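## Task

Take the green shorts from the laundry pile and set them on the left arm's side of the table, separate from every other garment. All other garments must stay on the side the pile is on, and nothing may end up on the floor or draped over a table edge. Dropping or tossing clothes is allowed. The result only counts if it holds without the robot supporting anything, and the grippers must release and pull away at the end.

## Robot and tools

Robot: two six-joint arms, left_arm and right_arm, each ending in a two-finger parallel gripper. The names are labels only; they do not match the left or right side of any picture. A bar under the arm bases and a plate behind it are fixed parts whose tops may stand up to roughly 3 cm above the table; touching them gives no warning, so keep the arms clear. Never let the two arms collide or shove against each other, since that may abort the scene.

Scene frame (used in results): origin at table-top height, centred between the arms, a few cm (5 to 10) inside the near table edge. +x runs outward across the table, +y toward left_arm's side, +z upward. So left_arm's half of the table is the +y half. Each gripper's fingers point along its own +z and close along its own y. The reported hand point sits between the pads, about 1 cm short of the fingertips, and may be somewhat off, especially when the arm is stretched far.

Tool execute_actions, argument actions: a list holding at most one item. Three forms:
- Empty list []: no command, just returns the current state.
- Motion: {"rows": [[...], ...], "steps": n}. rows has 1 to 15 rows; steps is 1 to 15 (default 15), each step being 1/30 s. Row k is used on step k; if steps exceed the number of rows, the final row keeps being used. Every row is one flat list of 14 numbers covering both arms, even when only one moves: left_arm waist, shoulder, elbow, wrist pitch, wrist yaw, wrist roll, gripper opening, then right_arm in the same seven-number order. The six joint values are absolute target angles in radians (same form as the printed Joint positions), not offsets. Ranges per arm: waist -2.618 to 3.054, shoulder 0.000 to 3.142, elbow 0.000 to 3.142, wrist pitch -1.571 to 1.571, wrist yaw -1.571 to 1.571, wrist roll -2.094 to 2.094. A target more than 0.036 rad beyond a range end and also farther out than the joint's current angle gets the entire call refused (nothing is sent). The true end stops may sit up to 0.036 rad either side of the listed ones; a target past the true stop is clipped there and the result notes "joint sent to its limit" (possibly for an earlier, still-running action). The opening number is an absolute grip command from -1 (shut) to +1 (fully open).
- Wait: {"steps": n} with no rows, n up to 300; returns once that many steps have elapsed since the previous result.
Optional pictures (true/false) sets whether camera images come back; by default they do.

Motion behaviour: joints move at limited speed. Each step, the commanded target is kept close to the measured angle (waist 0.202 rad ahead at most, shoulder 0.258, elbow 0.238, wrist pitch 0.573, wrist yaw and roll 0.522). If the targets would move a gripper more than 70 mm from where it currently is, all that arm's targets are pulled back proportionally. Friction may leave a joint up to about 0.031 rad short, and changes smaller than that may not move it. The simulation keeps running while you compose a reply, and arms keep heading to the last row sent until they settle, stall, or a step is HELD.

Gripping: grip_measured shows the motor position on the same -1..+1 scale. Pads touch each other near -0.94, and each mm of object width adds about 0.0208. Fingers are spring-coupled, so contact barely shows in grip_measured; commanding well below an object's width squeezes harder, up to roughly 50-62 N per pad (less on thin parts). Keep sending the closing value to keep hold. Readings carry a fixed per-gripper bias of up to about 0.02. Joint positions also lists the opening in metres (0.093 fully open, 0 shut), accurate to about 1 mm; on cloth it can read near 0 even while holding.

Result lines: the state line gives each gripper's position (m) and orientation quaternion (w,x,y,z) in the scene frame, left_arm | right_arm. Joint positions and Joint velocities are listed per arm. "joint command not followed" means a clearance check altered or blocked some joint targets; the rest still ran. HELD marks steps where part of your row was not sent. MOTOR HOT appears from 75 °C while holding loads; at 90 °C that arm pauses for 10 s, and at 100 °C the arm goes limp and drops (OVER-TEMPERATURE FAULT). Avoid long heavy holds.

zoom_image: camera (cam_head_left, cam_head_right, cam_high, cam_low, cam_left_wrist, cam_right_wrist) and region [x0, y0, x1, y1] in pixels of that camera's 504x504 image, top-left origin, at most 504 by 504; gives a closer look.

finished_scene: argument scene, the number of the current scene. Only call it once the garment is resting apart on the left side, nothing hangs off or lies on the floor, and both grippers are open and withdrawn. Replying without any tool call ends everything.

Avoid: grabbing other garments along with the target, dragging the pile across the centre, hard pushes into the table, and fast jerky motions.

Each tool is called after "Emit:" as name(argument=value, ...), one argument or row to a line, values as JSON.

## Session

Emit:
execute_actions(
  actions=[],
)

Scene clock: 0.00 s of 6000.00 s.
left_arm: end_effector_position=(+0.3676, +0.3183, +0.4274) grip_measured=+1.000 end_effector_quat_wxyz=(+0.715, +0.011, +0.699, -0.019) | right_arm: end_effector_position=(+0.3591, -0.2929, +0.4238) grip_measured=+0.998 end_effector_quat_wxyz=(+0.719, +0.025, +0.694, -0.026)
Joint positions: left_arm=[ 0.006  1.055  1.058  0.016 -0.012 -0.007  0.093] | right_arm=[0.003 1.05  1.045 0.007 0.009 0.008 0.093]
Joint velocities: left_arm=[-0.002 -0.017  0.012 -0.066 -0.007 -0.022  0.   ] | right_arm=[-0.012 -0.012  0.012 -0.037 -0.022  0.022 -0.   ]
Motor temperatures (°C, as the motors report them): left_arm=[26 27 25 26 26 24] | right_arm=[25 27 27 28 26 24]

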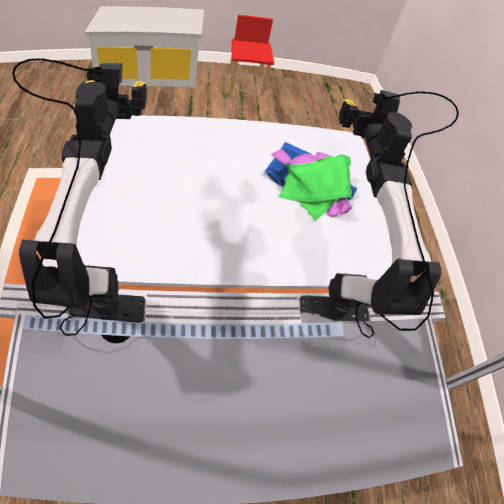

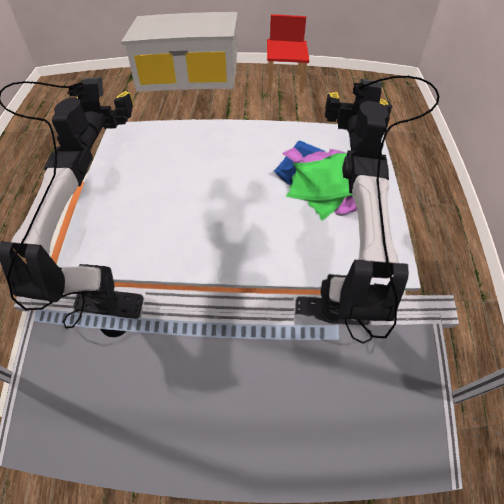

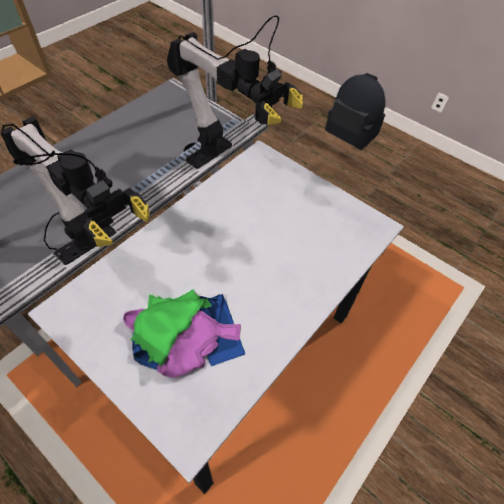

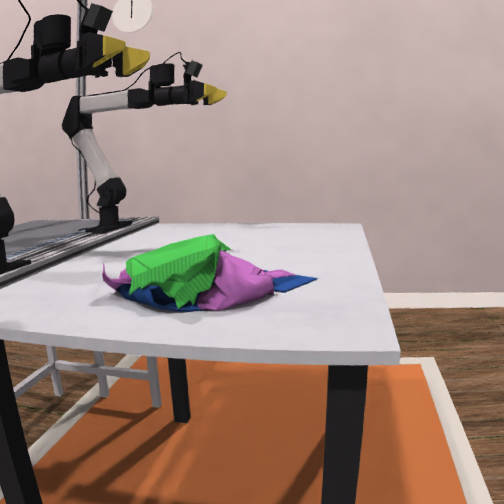

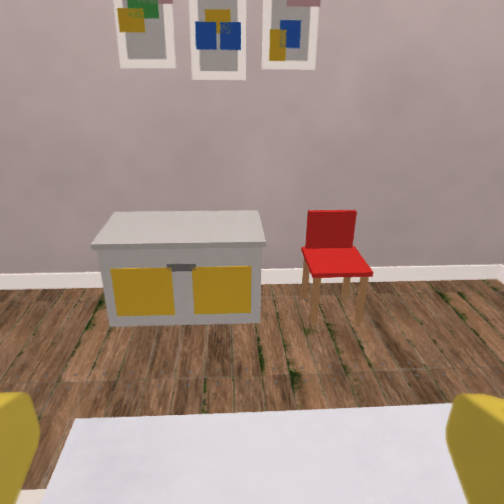

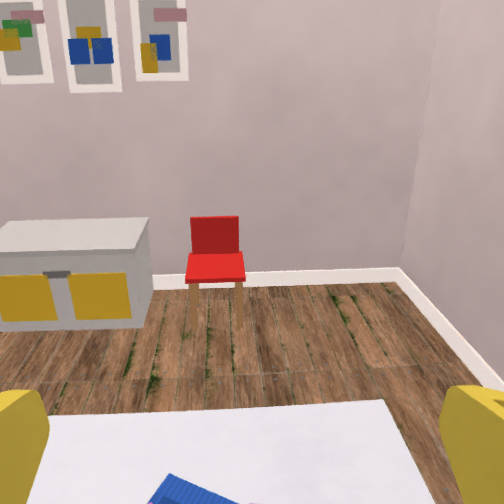

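Emit:
execute_actions(
  actions=[
    {"rows":[[0.006,1.055,1.058,0.016,-0.012,-0.007,1,0.1,1.5,1.2,-1.2,0,0,1]]},
  ],
  pictures=false,
)

Emit:
execute_actions(
  actions=[
    {"steps":45},
  ],
)

Scene clock: 9.87 s of 6000.00 s.
left_arm: end_effector_position=(+0.3676, +0.3183, +0.4274) grip_measured=+1.000 end_effector_quat_wxyz=(+0.715, +0.011, +0.699, -0.019) | right_arm: end_effector_position=(+0.3385, -0.2647, +0.1556) grip_measured=+0.998 end_effector_quat_wxyz=(+0.221, -0.007, +0.975, -0.005)
Joint positions: left_arm=[ 0.006  1.055  1.058  0.016 -0.012 -0.007  0.093] | right_arm=[ 0.085  1.485  1.167 -0.838  0.006  0.007  0.093]
Joint velocities: left_arm=[-0.012 -0.002  0.002  0.022 -0.051 -0.051  0.   ] | right_arm=[ 0.085  0.364 -0.007 -2.513 -0.095  0.051 -0.   ]
Motor temperatures (°C, as the motors report them): left_arm=[26 28 27 30 26 24] | right_arm=[25 27 29 31 26 24]
Steps of this call (steps 1 to 90: nothing new was sent; then 6.37 s passed at rest; steps 91 to 105: all 15 steps of this action). Readings (joint positions):
91: left_arm=[0.006 1.055 1.058 0.016 -0.012 -0.007] | right_arm=[0.008 1.062 1.061 -0.030 0.011 0.008]
92: left_arm=[0.006 1.055 1.058 0.016 -0.012 -0.007] | right_arm=[0.021 1.091 1.096 -0.083 0.012 0.008]
94: left_arm=[0.006 1.055 1.058 0.016 -0.012 -0.007] | right_arm=[0.046 1.161 1.143 -0.164 0.010 0.008]
98: left_arm=[0.006 1.055 1.058 0.016 -0.012 -0.007] | right_arm=[0.066 1.297 1.165 -0.336 0.008 0.008]
105: the state above

Scene clock: 11.37 s of 6000.00 s.
left_arm: end_effector_position=(+0.3676, +0.3183, +0.4274) grip_measured=+1.000 end_effector_quat_wxyz=(+0.715, +0.011, +0.699, -0.019) | right_arm: end_effector_position=(+0.2586, -0.2651, +0.1323) grip_measured=+0.998 end_effector_quat_wxyz=(+0.044, -0.009, +0.999, -0.007)
Joint positions: left_arm=[ 0.006  1.055  1.058  0.016 -0.012 -0.007  0.093] | right_arm=[ 0.09   1.498  1.176 -1.192  0.005  0.006  0.093]
Joint velocities: left_arm=[-0.007 -0.002  0.022 -0.037 -0.007  0.051  0.   ] | right_arm=[ 0.012  0.012 -0.017 -0.051 -0.037 -0.007  0.   ]
Motor temperatures (°C, as the motors report them): left_arm=[26 28 27 30 26 24] | right_arm=[25 28 29 31 26 24]
Steps of this call (steps 1 to 30: the robot went on to your last target; steps 31 to 45: nothing new was sent). Readings (joint positions):
1: left_arm=[0.006 1.055 1.058 0.016 -0.012 -0.007] | right_arm=[0.087 1.494 1.167 -0.917 0.006 0.007]
2: left_arm=[0.006 1.055 1.058 0.016 -0.012 -0.007] | right_arm=[0.089 1.498 1.167 -0.981 0.005 0.007]
4: left_arm=[0.006 1.055 1.058 0.016 -0.012 -0.007] | right_arm=[0.090 1.498 1.167 -1.069 0.005 0.006]
8: left_arm=[0.006 1.055 1.058 0.016 -0.012 -0.007] | right_arm=[0.090 1.498 1.173 -1.150 0.005 0.006]
45: the state above
All arms were judged still, so your last target was given up. Only a new action makes them travel on or press farther. Fingers that are still opening or closing keep moving.

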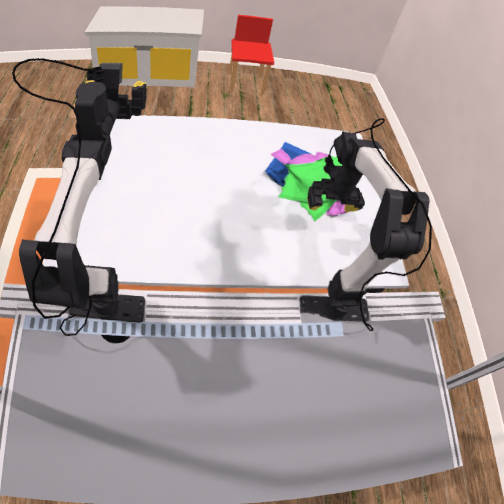

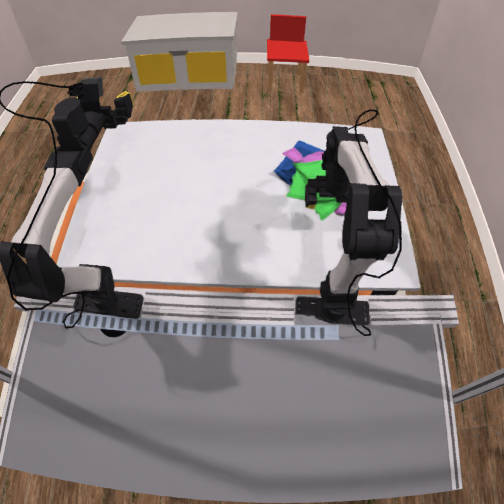

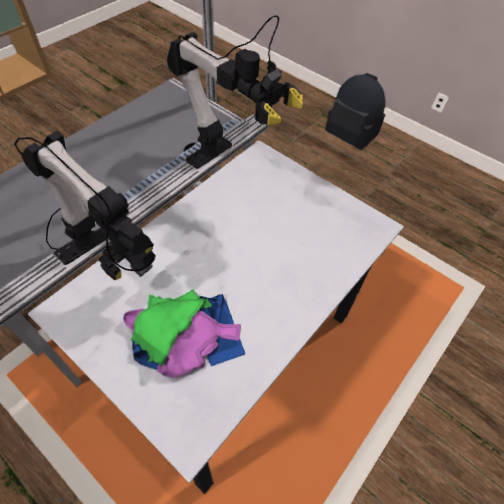

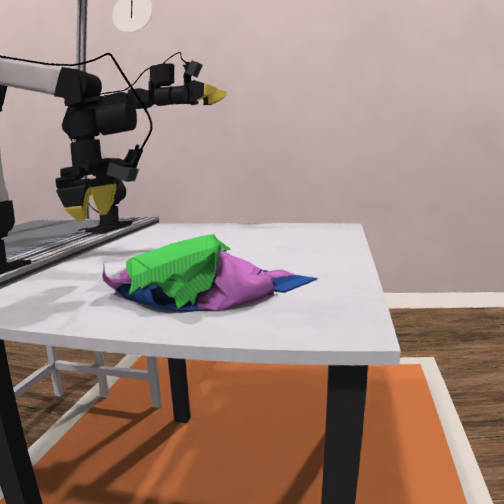

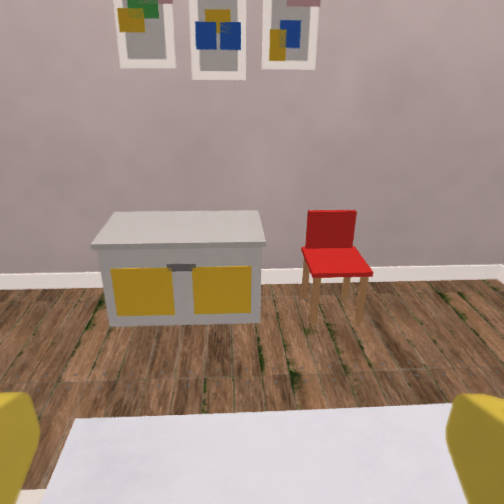

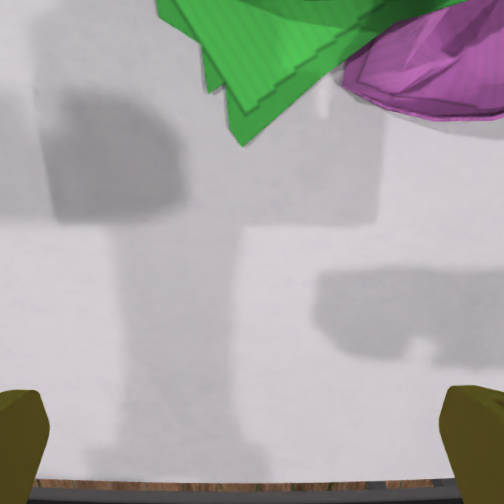

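Emit:
execute_actions(
  actions=[
    {"rows":[[0.006,1.055,1.058,0.016,-0.012,-0.007,1,0.13,2.0,1.80,-1.33,0,0,1]]},
  ],
  pictures=false,
)

Emit:
execute_actions(
  actions=[
    {"steps":30},
  ],
)

Scene clock: 20.00 s of 6000.00 s.
left_arm: end_effector_position=(+0.3676, +0.3183, +0.4274) grip_measured=+1.000 end_effector_quat_wxyz=(+0.715, +0.011, +0.699, -0.019) | right_arm: end_effector_position=(+0.3845, -0.2487, +0.1360) grip_measured=+0.998 end_effector_quat_wxyz=(+0.033, -0.026, +0.999, -0.007)
Joint positions: left_arm=[ 0.006  1.055  1.058  0.016 -0.012 -0.007  0.093] | right_arm=[ 0.123  2.007  1.781 -1.309  0.003  0.006  0.093]
Joint velocities: left_arm=[-0.007 -0.007 -0.007  0.022 -0.051  0.007  0.   ] | right_arm=[ 0.002 -0.012  0.007 -0.037 -0.037  0.007 -0.   ]
Motor temperatures (°C, as the motors report them): left_arm=[26 28 28 32 26 24] | right_arm=[25 29 31 30 26 24]
Steps of this call (steps 1 to 90: nothing new was sent; then 5.13 s passed at rest; steps 91 to 105: all 15 steps of this action). Readings (joint positions):
91: left_arm=[0.006 1.055 1.058 0.016 -0.012 -0.007] | right_arm=[0.093 1.527 1.210 -1.232 0.005 0.006]
92: left_arm=[0.006 1.055 1.058 0.016 -0.012 -0.007] | right_arm=[0.100 1.594 1.291 -1.290 0.005 0.006]
94: left_arm=[0.006 1.055 1.058 0.016 -0.012 -0.007] | right_arm=[0.114 1.754 1.459 -1.313 0.005 0.006]
98: left_arm=[0.006 1.055 1.058 0.016 -0.012 -0.007] | right_arm=[0.123 1.999 1.732 -1.294 0.003 0.006]
105: the state above

Scene clock: 21.00 s of 6000.00 s.
left_arm: end_effector_position=(+0.3676, +0.3183, +0.4274) grip_measured=+1.000 end_effector_quat_wxyz=(+0.715, +0.011, +0.699, -0.019) | right_arm: end_effector_position=(+0.3814, -0.2489, +0.1358) grip_measured=+0.998 end_effector_quat_wxyz=(+0.027, -0.026, +0.999, -0.007)
Joint positions: left_arm=[ 0.006  1.055  1.058  0.016 -0.012 -0.007  0.093] | right_arm=[ 0.123  2.007  1.781 -1.322  0.003  0.006  0.093]
Joint velocities: left_arm=[ 0.012 -0.017  0.002  0.007  0.051 -0.037  0.   ] | right_arm=[ 0.007  0.007  0.012  0.022  0.007 -0.022 -0.001]
Motor temperatures (°C, as the motors report them): left_arm=[26 28 28 32 26 24] | right_arm=[25 29 31 30 26 24]
Steps of this call (steps 1 to 30: the robot went on to your last target). Readings (joint positions):
1: left_arm=[0.006 1.055 1.058 0.016 -0.012 -0.007] | right_arm=[0.123 2.007 1.781 -1.311 0.003 0.006]
2: left_arm=[0.006 1.055 1.058 0.016 -0.012 -0.007] | right_arm=[0.123 2.007 1.781 -1.314 0.003 0.006]
4: left_arm=[0.006 1.055 1.058 0.016 -0.012 -0.007] | right_arm=[0.123 2.007 1.781 -1.318 0.003 0.006]
8: left_arm=[0.006 1.055 1.058 0.016 -0.012 -0.007] | right_arm=[0.123 2.007 1.781 -1.321 0.003 0.006]
30: the state above
All arms were judged still, so your last target was given up. Only a new action makes them travel on or press farther. Fingers that are still opening or closing keep moving.

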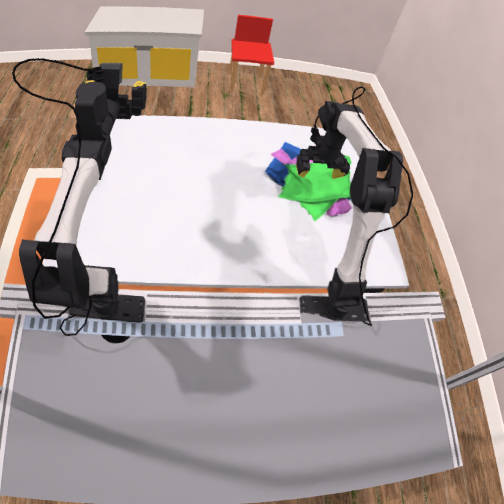

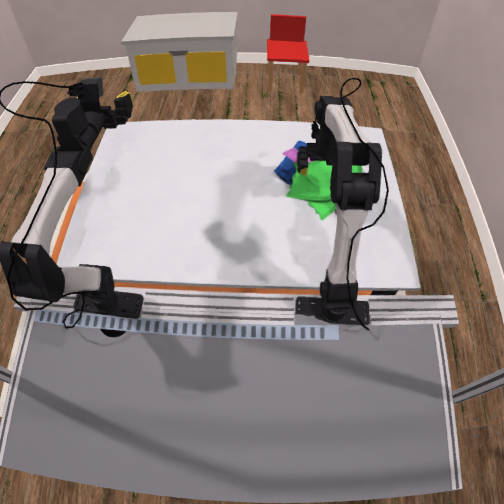

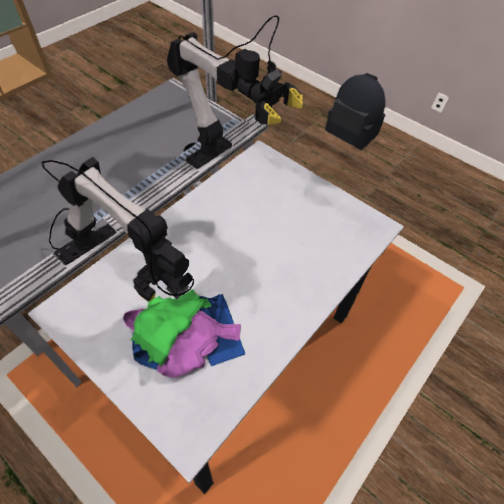

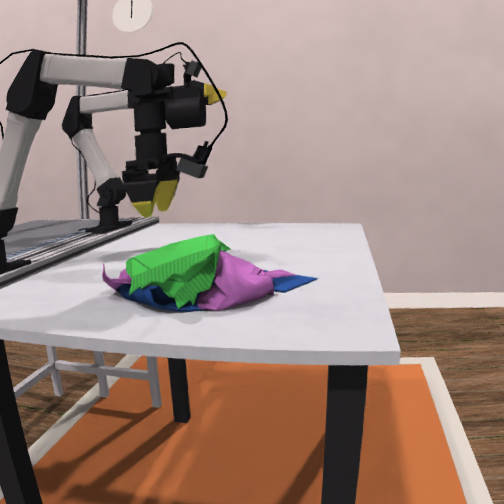

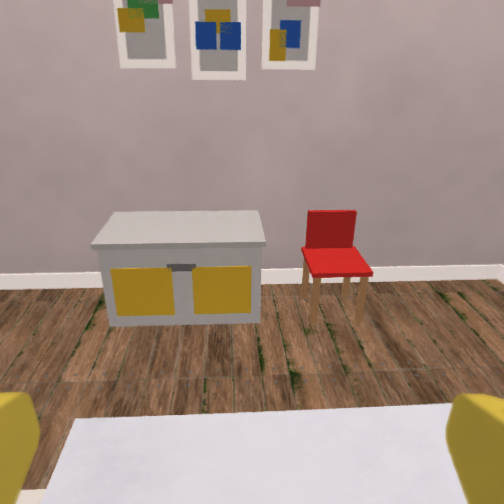

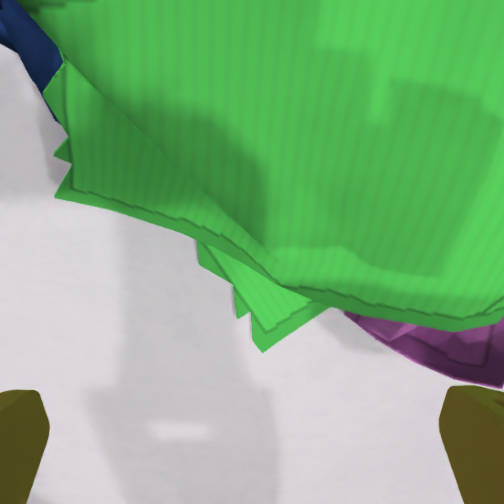

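Emit:
execute_actions(
  actions=[
    {"rows":[[0.006,1.055,1.058,0.016,-0.012,-0.007,1,0.16,2.12,1.63,-1.05,0,1.3,0.2]]},
  ],
  pictures=false,
)

Emit:
execute_actions(
  actions=[
    {"steps":30},
  ],
)

Scene clock: 37.40 s of 6000.00 s.
left_arm: end_effector_position=(+0.3676, +0.3183, +0.4274) grip_measured=+1.000 end_effector_quat_wxyz=(+0.715, +0.011, +0.699, -0.019) | right_arm: end_effector_position=(+0.3961, -0.2354, +0.0538) grip_measured=+0.202 end_effector_quat_wxyz=(+0.014, +0.515, +0.857, +0.002)
Joint positions: left_arm=[ 0.006  1.055  1.058  0.016 -0.012 -0.007  0.093] | right_arm=[ 0.155  2.129  1.634 -1.082  0.     1.172  0.055]
Joint velocities: left_arm=[ 0.007 -0.012  0.002 -0.007 -0.037  0.022  0.   ] | right_arm=[-0.007  0.017  0.017  0.125 -0.037  0.886  0.   ]
Motor temperatures (°C, as the motors report them): left_arm=[26 28 31 34 26 24] | right_arm=[25 35 33 29 26 24]
Steps of this call (steps 1 to 90: nothing new was sent; then 12.90 s passed at rest; steps 91 to 105: all 15 steps of this action). Readings (joint positions):
91: left_arm=[0.006 1.055 1.058 0.016 -0.012 -0.007] | right_arm=[0.125 2.010 1.767 -1.301 0.003 0.062]
92: left_arm=[0.006 1.055 1.058 0.016 -0.012 -0.007] | right_arm=[0.129 2.013 1.744 -1.258 0.003 0.149]
94: left_arm=[0.006 1.055 1.058 0.016 -0.012 -0.007] | right_arm=[0.140 2.048 1.696 -1.186 0.003 0.339]
98: left_arm=[0.006 1.055 1.058 0.016 -0.012 -0.007] | right_arm=[0.155 2.124 1.641 -1.117 0.001 0.729]
105: the state above

Scene clock: 38.40 s of 6000.00 s.
left_arm: end_effector_position=(+0.3676, +0.3183, +0.4274) grip_measured=+1.000 end_effector_quat_wxyz=(+0.715, +0.011, +0.699, -0.019) | right_arm: end_effector_position=(+0.3988, -0.2352, +0.0539) grip_measured=+0.202 end_effector_quat_wxyz=(+0.018, +0.566, +0.824, +0.006)
Joint positions: left_arm=[ 0.006  1.055  1.058  0.016 -0.012 -0.007  0.093] | right_arm=[ 0.155  2.129  1.634 -1.071  0.     1.294  0.055]
Joint velocities: left_arm=[-0.007 -0.017 -0.007 -0.051 -0.022 -0.051  0.   ] | right_arm=[-0.002 -0.017 -0.002 -0.022  0.022 -0.007  0.   ]
Motor temperatures (°C, as the motors report them): left_arm=[26 28 31 34 26 24] | right_arm=[25 35 33 29 26 24]
Steps of this call (steps 1 to 30: the robot went on to your last target). Readings (joint positions):
1: left_arm=[0.006 1.055 1.058 0.016 -0.012 -0.007] | right_arm=[0.155 2.129 1.634 -1.080 0.000 1.197]
2: left_arm=[0.006 1.055 1.058 0.016 -0.012 -0.007] | right_arm=[0.155 2.129 1.634 -1.078 0.000 1.216]
4: left_arm=[0.006 1.055 1.058 0.016 -0.012 -0.007] | right_arm=[0.155 2.129 1.634 -1.076 0.000 1.244]
8: left_arm=[0.006 1.055 1.058 0.016 -0.012 -0.007] | right_arm=[0.155 2.129 1.634 -1.073 0.000 1.274]
30: the state above
All arms were judged still, so your last target was given up. Only a new action makes them travel on or press farther. Fingers that are still opening or closing keep moving.

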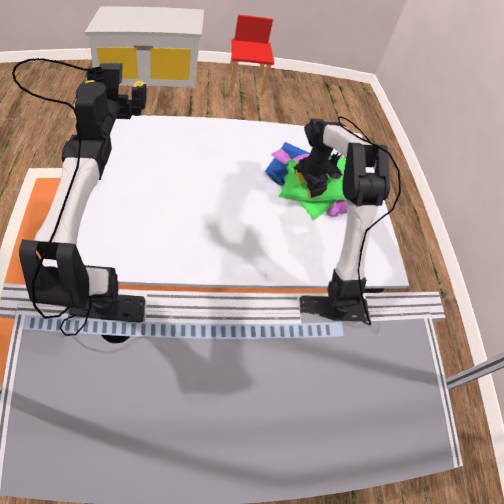

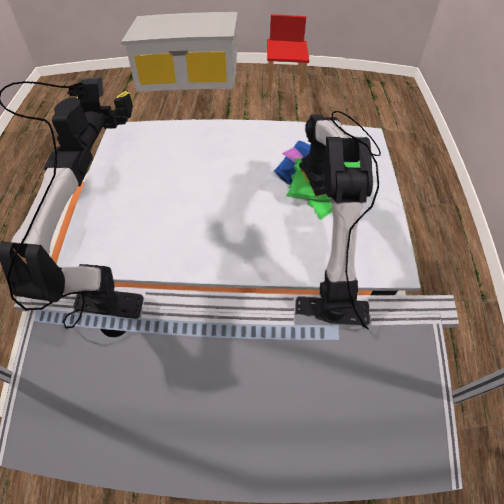

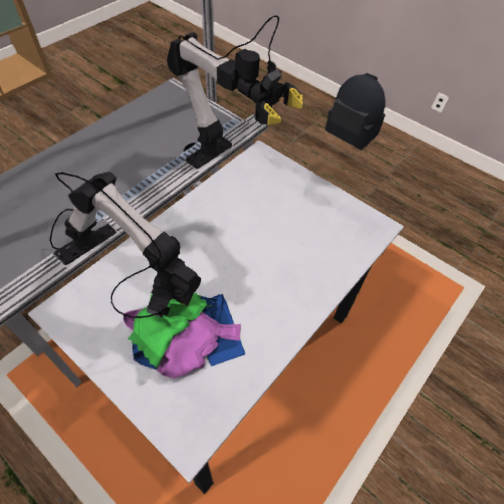

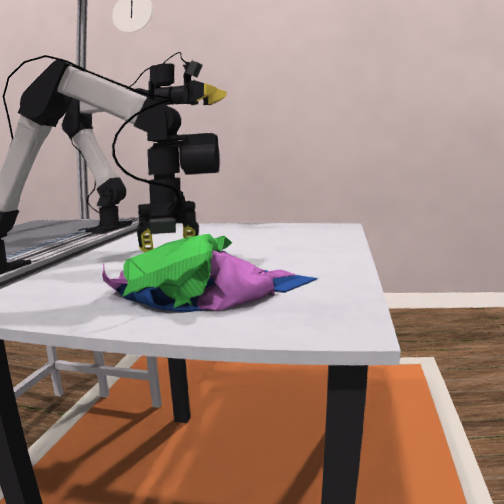

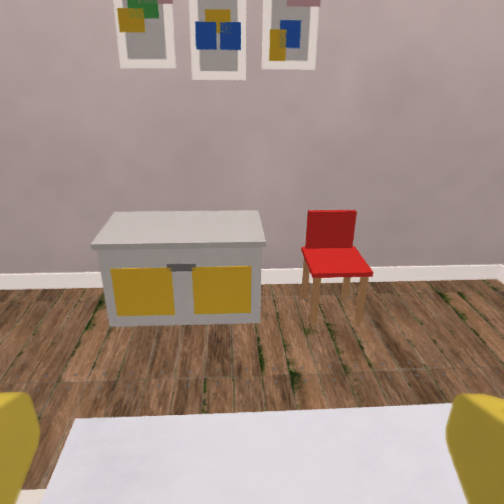

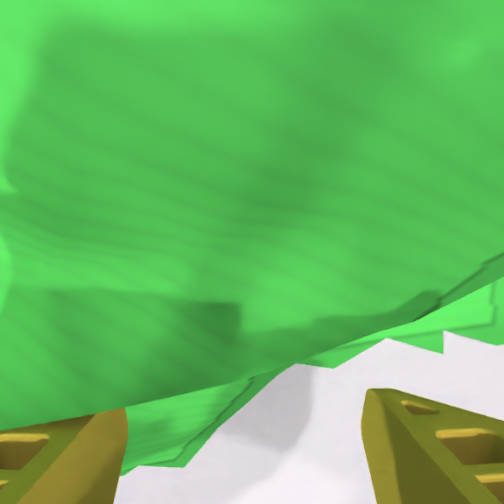

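Emit:
execute_actions(
  actions=[
    {"rows":[[0.006,1.055,1.058,0.016,-0.012,-0.007,1,0.13,2.19,1.575,-0.92,0,1.6,0.2]]},
  ],
  pictures=false,
)

Emit:
execute_actions(
  actions=[
    {"steps":20},
  ],
)

Scene clock: 51.37 s of 6000.00 s.
left_arm: end_effector_position=(+0.3676, +0.3183, +0.4274) grip_measured=+1.000 end_effector_quat_wxyz=(+0.715, +0.011, +0.699, -0.019) | right_arm: end_effector_position=(+0.4132, -0.2390, +0.0277) grip_measured=+0.202 end_effector_quat_wxyz=(+0.029, +0.683, +0.730, +0.024)
Joint positions: left_arm=[ 0.006  1.055  1.058  0.016 -0.012 -0.007  0.093] | right_arm=[ 0.143  2.174  1.595 -0.948 -0.002  1.582  0.055]
Joint velocities: left_arm=[ 0.002 -0.002 -0.012 -0.051  0.022  0.022  0.   ] | right_arm=[ 0.002  0.002  0.012  0.051 -0.037  0.066  0.001]
Motor temperatures (°C, as the motors report them): left_arm=[26 29 32 35 26 24] | right_arm=[25 39 33 29 26 24]
Steps of this call (steps 1 to 90: nothing new was sent; then 9.47 s passed at rest; steps 91 to 105: all 15 steps of this action). Readings (joint positions):
91: left_arm=[0.006 1.055 1.058 0.016 -0.012 -0.007] | right_arm=[0.155 2.130 1.629 -1.058 -0.000 1.334]
92: left_arm=[0.006 1.055 1.058 0.016 -0.012 -0.007] | right_arm=[0.154 2.133 1.622 -1.033 -0.000 1.386]
94: left_arm=[0.006 1.055 1.058 0.016 -0.012 -0.007] | right_arm=[0.149 2.150 1.610 -0.996 -0.001 1.461]
98: left_arm=[0.006 1.055 1.058 0.016 -0.012 -0.007] | right_arm=[0.143 2.173 1.596 -0.964 -0.001 1.540]
105: the state above

Scene clock: 52.03 s of 6000.00 s.
left_arm: end_effector_position=(+0.3676, +0.3183, +0.4274) grip_measured=+1.000 end_effector_quat_wxyz=(+0.715, +0.011, +0.699, -0.019) | right_arm: end_effector_position=(+0.4137, -0.2389, +0.0278) grip_measured=+0.202 end_effector_quat_wxyz=(+0.030, +0.687, +0.726, +0.025)
Joint positions: left_arm=[ 0.006  1.055  1.058  0.016 -0.012 -0.007  0.093] | right_arm=[ 0.143  2.174  1.595 -0.946 -0.002  1.593  0.055]
Joint velocities: left_arm=[ 0.002 -0.007  0.002 -0.022  0.007  0.007  0.   ] | right_arm=[-0.017 -0.012  0.007 -0.051 -0.007  0.051 -0.001]
Motor temperatures (°C, as the motors report them): left_arm=[26 29 32 35 26 24] | right_arm=[25 39 33 29 26 24]
Steps of this call (steps 1 to 20: the robot went on to your last target). Readings (joint positions):
1: left_arm=[0.006 1.055 1.058 0.016 -0.012 -0.007] | right_arm=[0.143 2.174 1.595 -0.947 -0.002 1.584]
2: left_arm=[0.006 1.055 1.058 0.016 -0.012 -0.007] | right_arm=[0.143 2.174 1.595 -0.947 -0.002 1.586]
4: left_arm=[0.006 1.055 1.058 0.016 -0.012 -0.007] | right_arm=[0.143 2.174 1.595 -0.946 -0.002 1.588]
8: left_arm=[0.006 1.055 1.058 0.016 -0.012 -0.007] | right_arm=[0.143 2.174 1.595 -0.946 -0.002 1.591]
20: the state above

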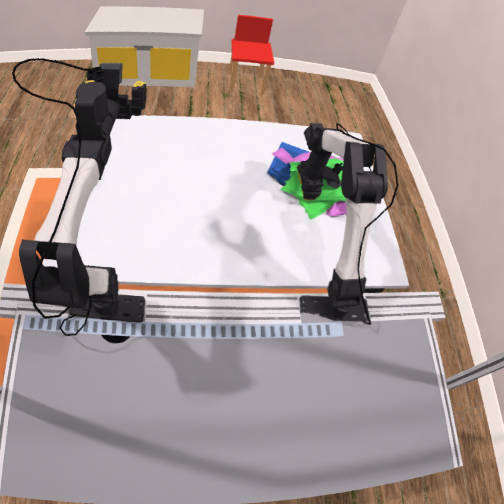

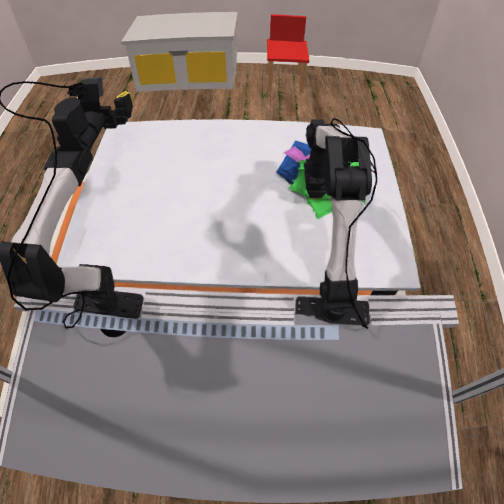

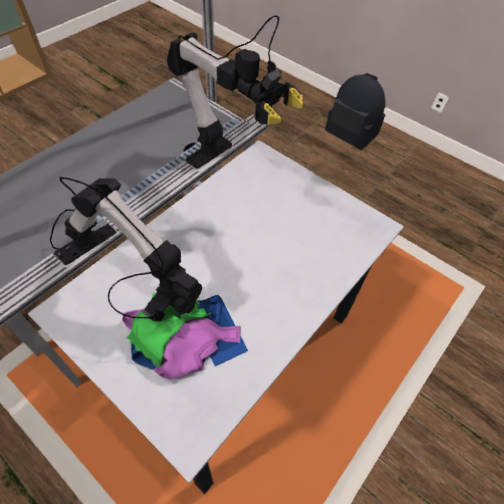

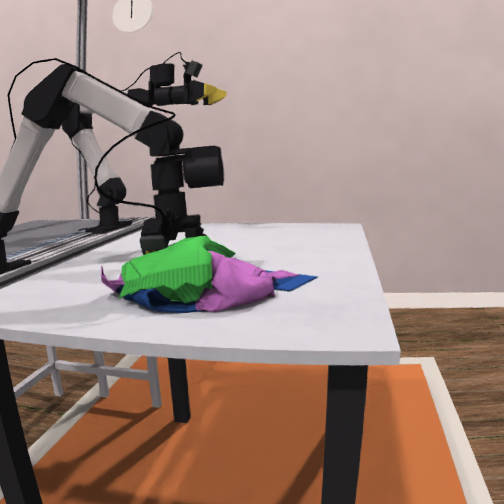

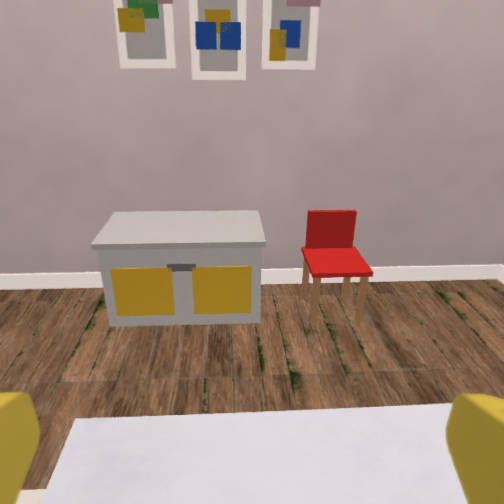

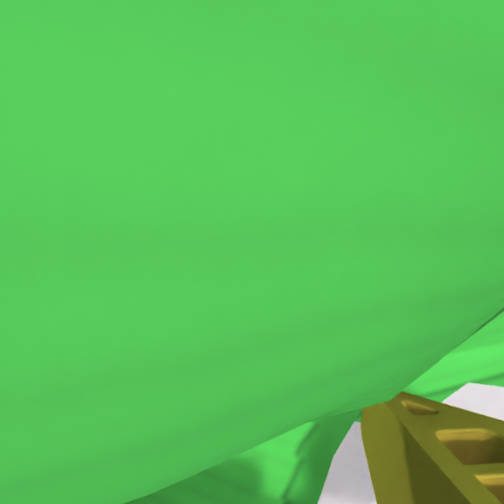

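Lower a little, close, lift.

Emit:
execute_actions(
  actions=[
    {"rows":[[0.006,1.055,1.058,0.016,-0.012,-0.007,1,0.13,2.21,1.555,-0.94,0,1.6,0.2]],"steps":12},
  ],
  pictures=false,
)

Emit:
execute_actions(
  actions=[
    {"rows":[[0.006,1.055,1.058,0.016,-0.012,-0.007,1,0.13,2.21,1.555,-0.94,0,1.6,-1]]},
  ],
  pictures=false,
)

Emit:
execute_actions(
  actions=[
    {"steps":10},
  ],
  pictures=false,
)

Emit:
execute_actions(
  actions=[
    {"rows":[[0.006,1.055,1.058,0.016,-0.012,-0.007,1,0.15,2.15,1.6,-1.0,0,1.6,-1],[0.006,1.055,1.058,0.016,-0.012,-0.007,1,0.15,2.15,1.6,-1.0,0,1.6,-1],[0.006,1.055,1.058,0.016,-0.012,-0.007,1,0.15,2.15,1.6,-1.0,0,1.6,-1],[0.006,1.055,1.058,0.016,-0.012,-0.007,1,0.17,2.08,1.66,-1.1,0,1.6,-1],[0.006,1.055,1.058,0.016,-0.012,-0.007,1,0.17,2.08,1.66,-1.1,0,1.6,-1],[0.006,1.055,1.058,0.016,-0.012,-0.007,1,0.17,2.08,1.66,-1.1,0,1.6,-1],[0.006,1.055,1.058,0.016,-0.012,-0.007,1,0.19,2.0,1.72,-1.2,0,1.6,-1],[0.006,1.055,1.058,0.016,-0.012,-0.007,1,0.19,2.0,1.72,-1.2,0,1.6,-1],[0.006,1.055,1.058,0.016,-0.012,-0.007,1,0.19,2.0,1.72,-1.2,0,1.6,-1],[0.006,1.055,1.058,0.016,-0.012,-0.007,1,0.21,1.93,1.8,-1.3,0,1.6,-1]]},
  ],
  pictures=false,
)

Emit:
execute_actions(
  actions=[
    {"steps":20},
  ],
)

Scene clock: 70.23 s of 6000.00 s.
left_arm: end_effector_position=(+0.3676, +0.3183, +0.4274) grip_measured=+1.000 end_effector_quat_wxyz=(+0.715, +0.011, +0.699, -0.019) | right_arm: end_effector_position=(+0.4106, -0.2392, +0.0239) grip_measured=+0.202 end_effector_quat_wxyz=(+0.026, +0.687, +0.726, +0.020)
Joint positions: left_arm=[ 0.006  1.055  1.058  0.016 -0.012 -0.007  0.093] | right_arm=[ 0.143  2.178  1.586 -0.945 -0.002  1.593  0.055]
Joint velocities: left_arm=[-0.012 -0.017 -0.002  0.007 -0.022  0.066  0.   ] | right_arm=[-0.002 -0.007  0.002  0.022 -0.037  0.022 -0.   ]
Motor temperatures (°C, as the motors report them): left_arm=[26 29 34 36 26 24] | right_arm=[25 41 32 29 26 24]
Steps of this call (steps 1 to 15: the robot went on to your last target; steps 16 to 110: nothing new was sent; then 14.13 s passed at rest; steps 111 to 122: all 12 steps of this action). Readings (joint positions):
111: left_arm=[0.006 1.055 1.058 0.016 -0.012 -0.007] | right_arm=[0.143 2.174 1.593 -0.945 -0.002 1.593]
112: left_arm=[0.006 1.055 1.058 0.016 -0.012 -0.007] | right_arm=[0.143 2.174 1.591 -0.945 -0.002 1.593]
114: left_arm=[0.006 1.055 1.058 0.016 -0.012 -0.007] | right_arm=[0.143 2.175 1.587 -0.945 -0.002 1.593]
118: left_arm=[0.006 1.055 1.058 0.016 -0.012 -0.007] | right_arm=[0.143 2.178 1.586 -0.945 -0.002 1.593]
122: the state above

Scene clock: 70.73 s of 6000.00 s.
left_arm: end_effector_position=(+0.3676, +0.3183, +0.4274) grip_measured=+1.000 end_effector_quat_wxyz=(+0.715, +0.011, +0.699, -0.019) | right_arm: end_effector_position=(+0.4107, -0.2390, +0.0239) grip_measured=-0.989 end_effector_quat_wxyz=(+0.025, +0.687, +0.726, +0.021)
Joint positions: left_arm=[ 0.006  1.055  1.058  0.016 -0.012 -0.007  0.093] | right_arm=[ 0.143  2.178  1.586 -0.944 -0.003  1.593  0.   ]
Joint velocities: left_arm=[-0.002 -0.002 -0.007 -0.022 -0.007 -0.007  0.   ] | right_arm=[-0.007 -0.017 -0.002  0.007 -0.037 -0.007  0.   ]
Motor temperatures (°C, as the motors report them): left_arm=[26 29 34 36 26 24] | right_arm=[25 40 32 29 26 24]
Steps of this call (steps 1 to 15: all 15 steps of this action). Readings (joint positions):
1: left_arm=[0.006 1.055 1.058 0.016 -0.012 -0.007] | right_arm=[0.143 2.178 1.586 -0.945 -0.002 1.593]
2: left_arm=[0.006 1.055 1.058 0.016 -0.012 -0.007] | right_arm=[0.143 2.178 1.586 -0.944 -0.003 1.593]
4: left_arm=[0.006 1.055 1.058 0.016 -0.012 -0.007] | right_arm=[0.143 2.178 1.586 -0.944 -0.003 1.593]
8: left_arm=[0.006 1.055 1.058 0.016 -0.012 -0.007] | right_arm=[0.143 2.178 1.586 -0.944 -0.003 1.593]
15: the state above

Scene clock: 71.07 s of 6000.00 s.
left_arm: end_effector_position=(+0.3676, +0.3183, +0.4274) grip_measured=+1.000 end_effector_quat_wxyz=(+0.715, +0.011, +0.699, -0.019) | right_arm: end_effector_position=(+0.4107, -0.2390, +0.0239) grip_measured=-0.989 end_effector_quat_wxyz=(+0.025, +0.687, +0.726, +0.021)
Joint positions: left_arm=[ 0.006  1.055  1.058  0.016 -0.012 -0.007  0.093] | right_arm=[ 0.143  2.178  1.586 -0.944 -0.003  1.593  0.   ]
Joint velocities: left_arm=[ 0.007 -0.007  0.022 -0.007 -0.007  0.066  0.   ] | right_arm=[-0.007 -0.007  0.012  0.022 -0.051 -0.051  0.   ]
Motor temperatures (°C, as the motors report them): left_arm=[26 29 34 36 26 24] | right_arm=[25 40 32 29 26 24]
Steps of this call (steps 1 to 10: the robot went on to your last target). Readings (joint positions):
1: left_arm=[0.006 1.055 1.058 0.016 -0.012 -0.007] | right_arm=[0.143 2.178 1.586 -0.944 -0.003 1.593]
2: left_arm=[0.006 1.055 1.058 0.016 -0.012 -0.007] | right_arm=[0.143 2.178 1.586 -0.944 -0.003 1.593]
4: left_arm=[0.006 1.055 1.058 0.016 -0.012 -0.007] | right_arm=[0.143 2.178 1.586 -0.944 -0.003 1.593]
8: left_arm=[0.006 1.055 1.058 0.016 -0.012 -0.007] | right_arm=[0.143 2.178 1.586 -0.944 -0.003 1.593]
10: the state above

Scene clock: 71.57 s of 6000.00 s.
left_arm: end_effector_position=(+0.3676, +0.3183, +0.4274) grip_measured=+1.000 end_effector_quat_wxyz=(+0.715, +0.011, +0.699, -0.019) | right_arm: end_effector_position=(+0.4018, -0.2114, +0.1798) grip_measured=-0.990 end_effector_quat_wxyz=(+0.089, +0.658, +0.742, +0.096)
Joint positions: left_arm=[ 0.006  1.055  1.058  0.016 -0.012 -0.007  0.093] | right_arm=[ 0.206  1.913  1.797 -1.223 -0.003  1.595  0.   ]
Joint velocities: left_arm=[-0.007 -0.017 -0.002 -0.037 -0.037 -0.081  0.   ] | right_arm=[ 0.032 -0.403  0.247 -0.271 -0.037 -0.022  0.   ]
Motor temperatures (°C, as the motors report them): left_arm=[26 29 34 36 26 24] | right_arm=[25 41 32 29 26 24]
Steps of this call (steps 1 to 15: all 15 steps of this action). Readings (joint positions):
1: left_arm=[0.006 1.055 1.058 0.016 -0.012 -0.007] | right_arm=[0.143 2.176 1.586 -0.948 -0.003 1.593]
2: left_arm=[0.006 1.055 1.058 0.016 -0.012 -0.007] | right_arm=[0.143 2.174 1.586 -0.955 -0.003 1.593]
4: left_arm=[0.006 1.055 1.058 0.016 -0.012 -0.007] | right_arm=[0.144 2.163 1.592 -0.980 -0.003 1.594]
8: left_arm=[0.006 1.055 1.058 0.016 -0.012 -0.007] | right_arm=[0.162 2.092 1.644 -1.078 -0.003 1.594]
15: the state above

Scene clock: 72.23 s of 6000.00 s.
left_arm: end_effector_position=(+0.3676, +0.3183, +0.4274) grip_measured=+1.000 end_effector_quat_wxyz=(+0.715, +0.011, +0.699, -0.019) | right_arm: end_effector_position=(+0.3873, -0.2131, +0.1788) grip_measured=-0.990 end_effector_quat_wxyz=(+0.070, +0.660, +0.744, +0.074)
Joint positions: left_arm=[ 0.006  1.055  1.058  0.016 -0.012 -0.007  0.093] | right_arm=[ 0.208  1.911  1.804 -1.29  -0.003  1.595  0.   ]
Joint velocities: left_arm=[ 0.007 -0.007  0.007  0.037 -0.081 -0.066  0.   ] | right_arm=[ 0.002 -0.007  0.007  0.007 -0.066  0.007  0.   ]
Motor temperatures (°C, as the motors report them): left_arm=[26 29 34 37 26 24] | right_arm=[25 41 32 29 26 24]
Steps of this call (steps 1 to 20: the robot went on to your last target). Readings (joint positions):
1: left_arm=[0.006 1.055 1.058 0.016 -0.012 -0.007] | right_arm=[0.208 1.903 1.803 -1.233 -0.003 1.595]
2: left_arm=[0.006 1.055 1.058 0.016 -0.012 -0.007] | right_arm=[0.208 1.900 1.804 -1.242 -0.003 1.595]
4: left_arm=[0.006 1.055 1.058 0.016 -0.012 -0.007] | right_arm=[0.208 1.904 1.804 -1.260 -0.003 1.595]
8: left_arm=[0.006 1.055 1.058 0.016 -0.012 -0.007] | right_arm=[0.208 1.911 1.804 -1.280 -0.003 1.595]
20: the state above

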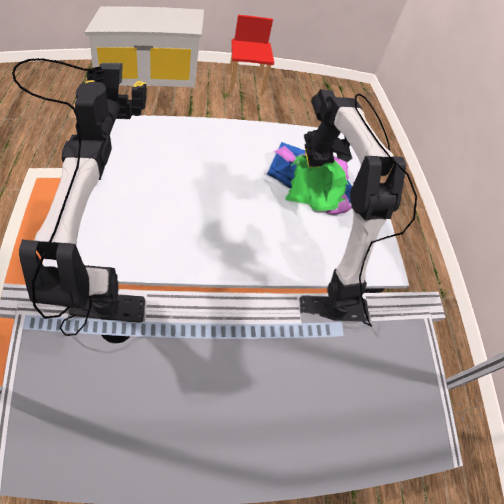

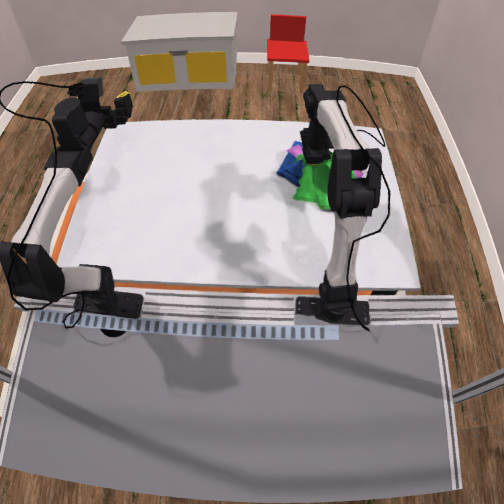

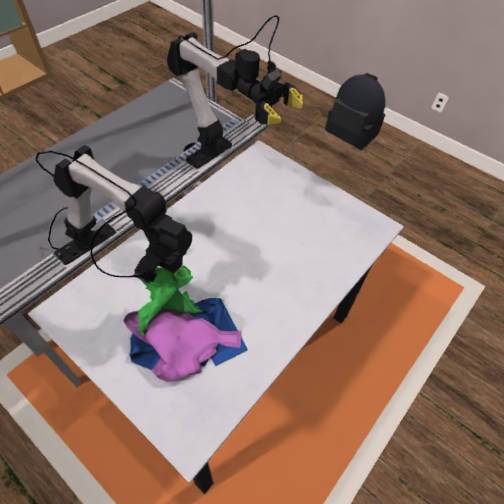

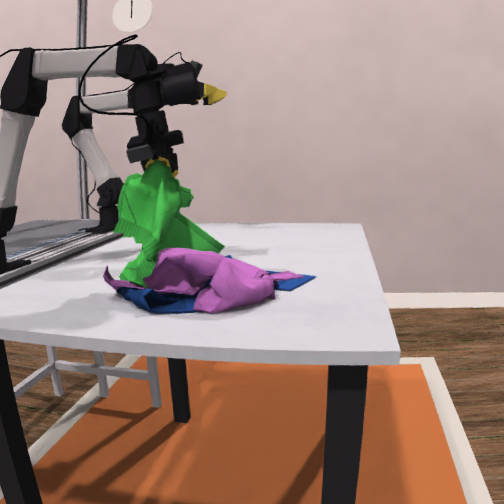

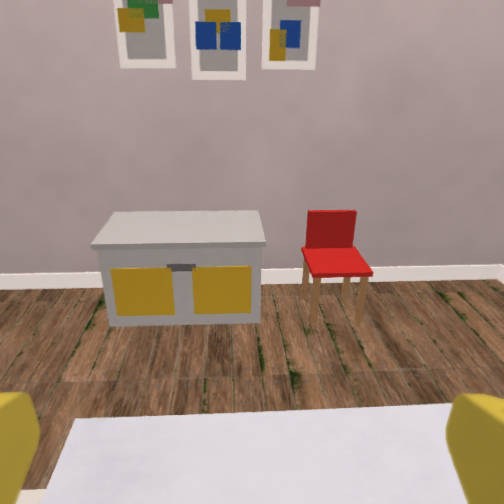

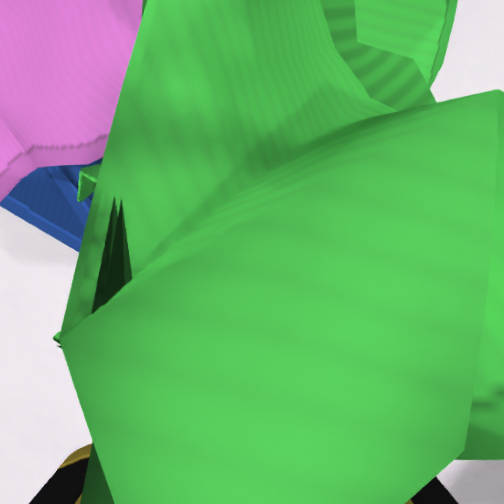

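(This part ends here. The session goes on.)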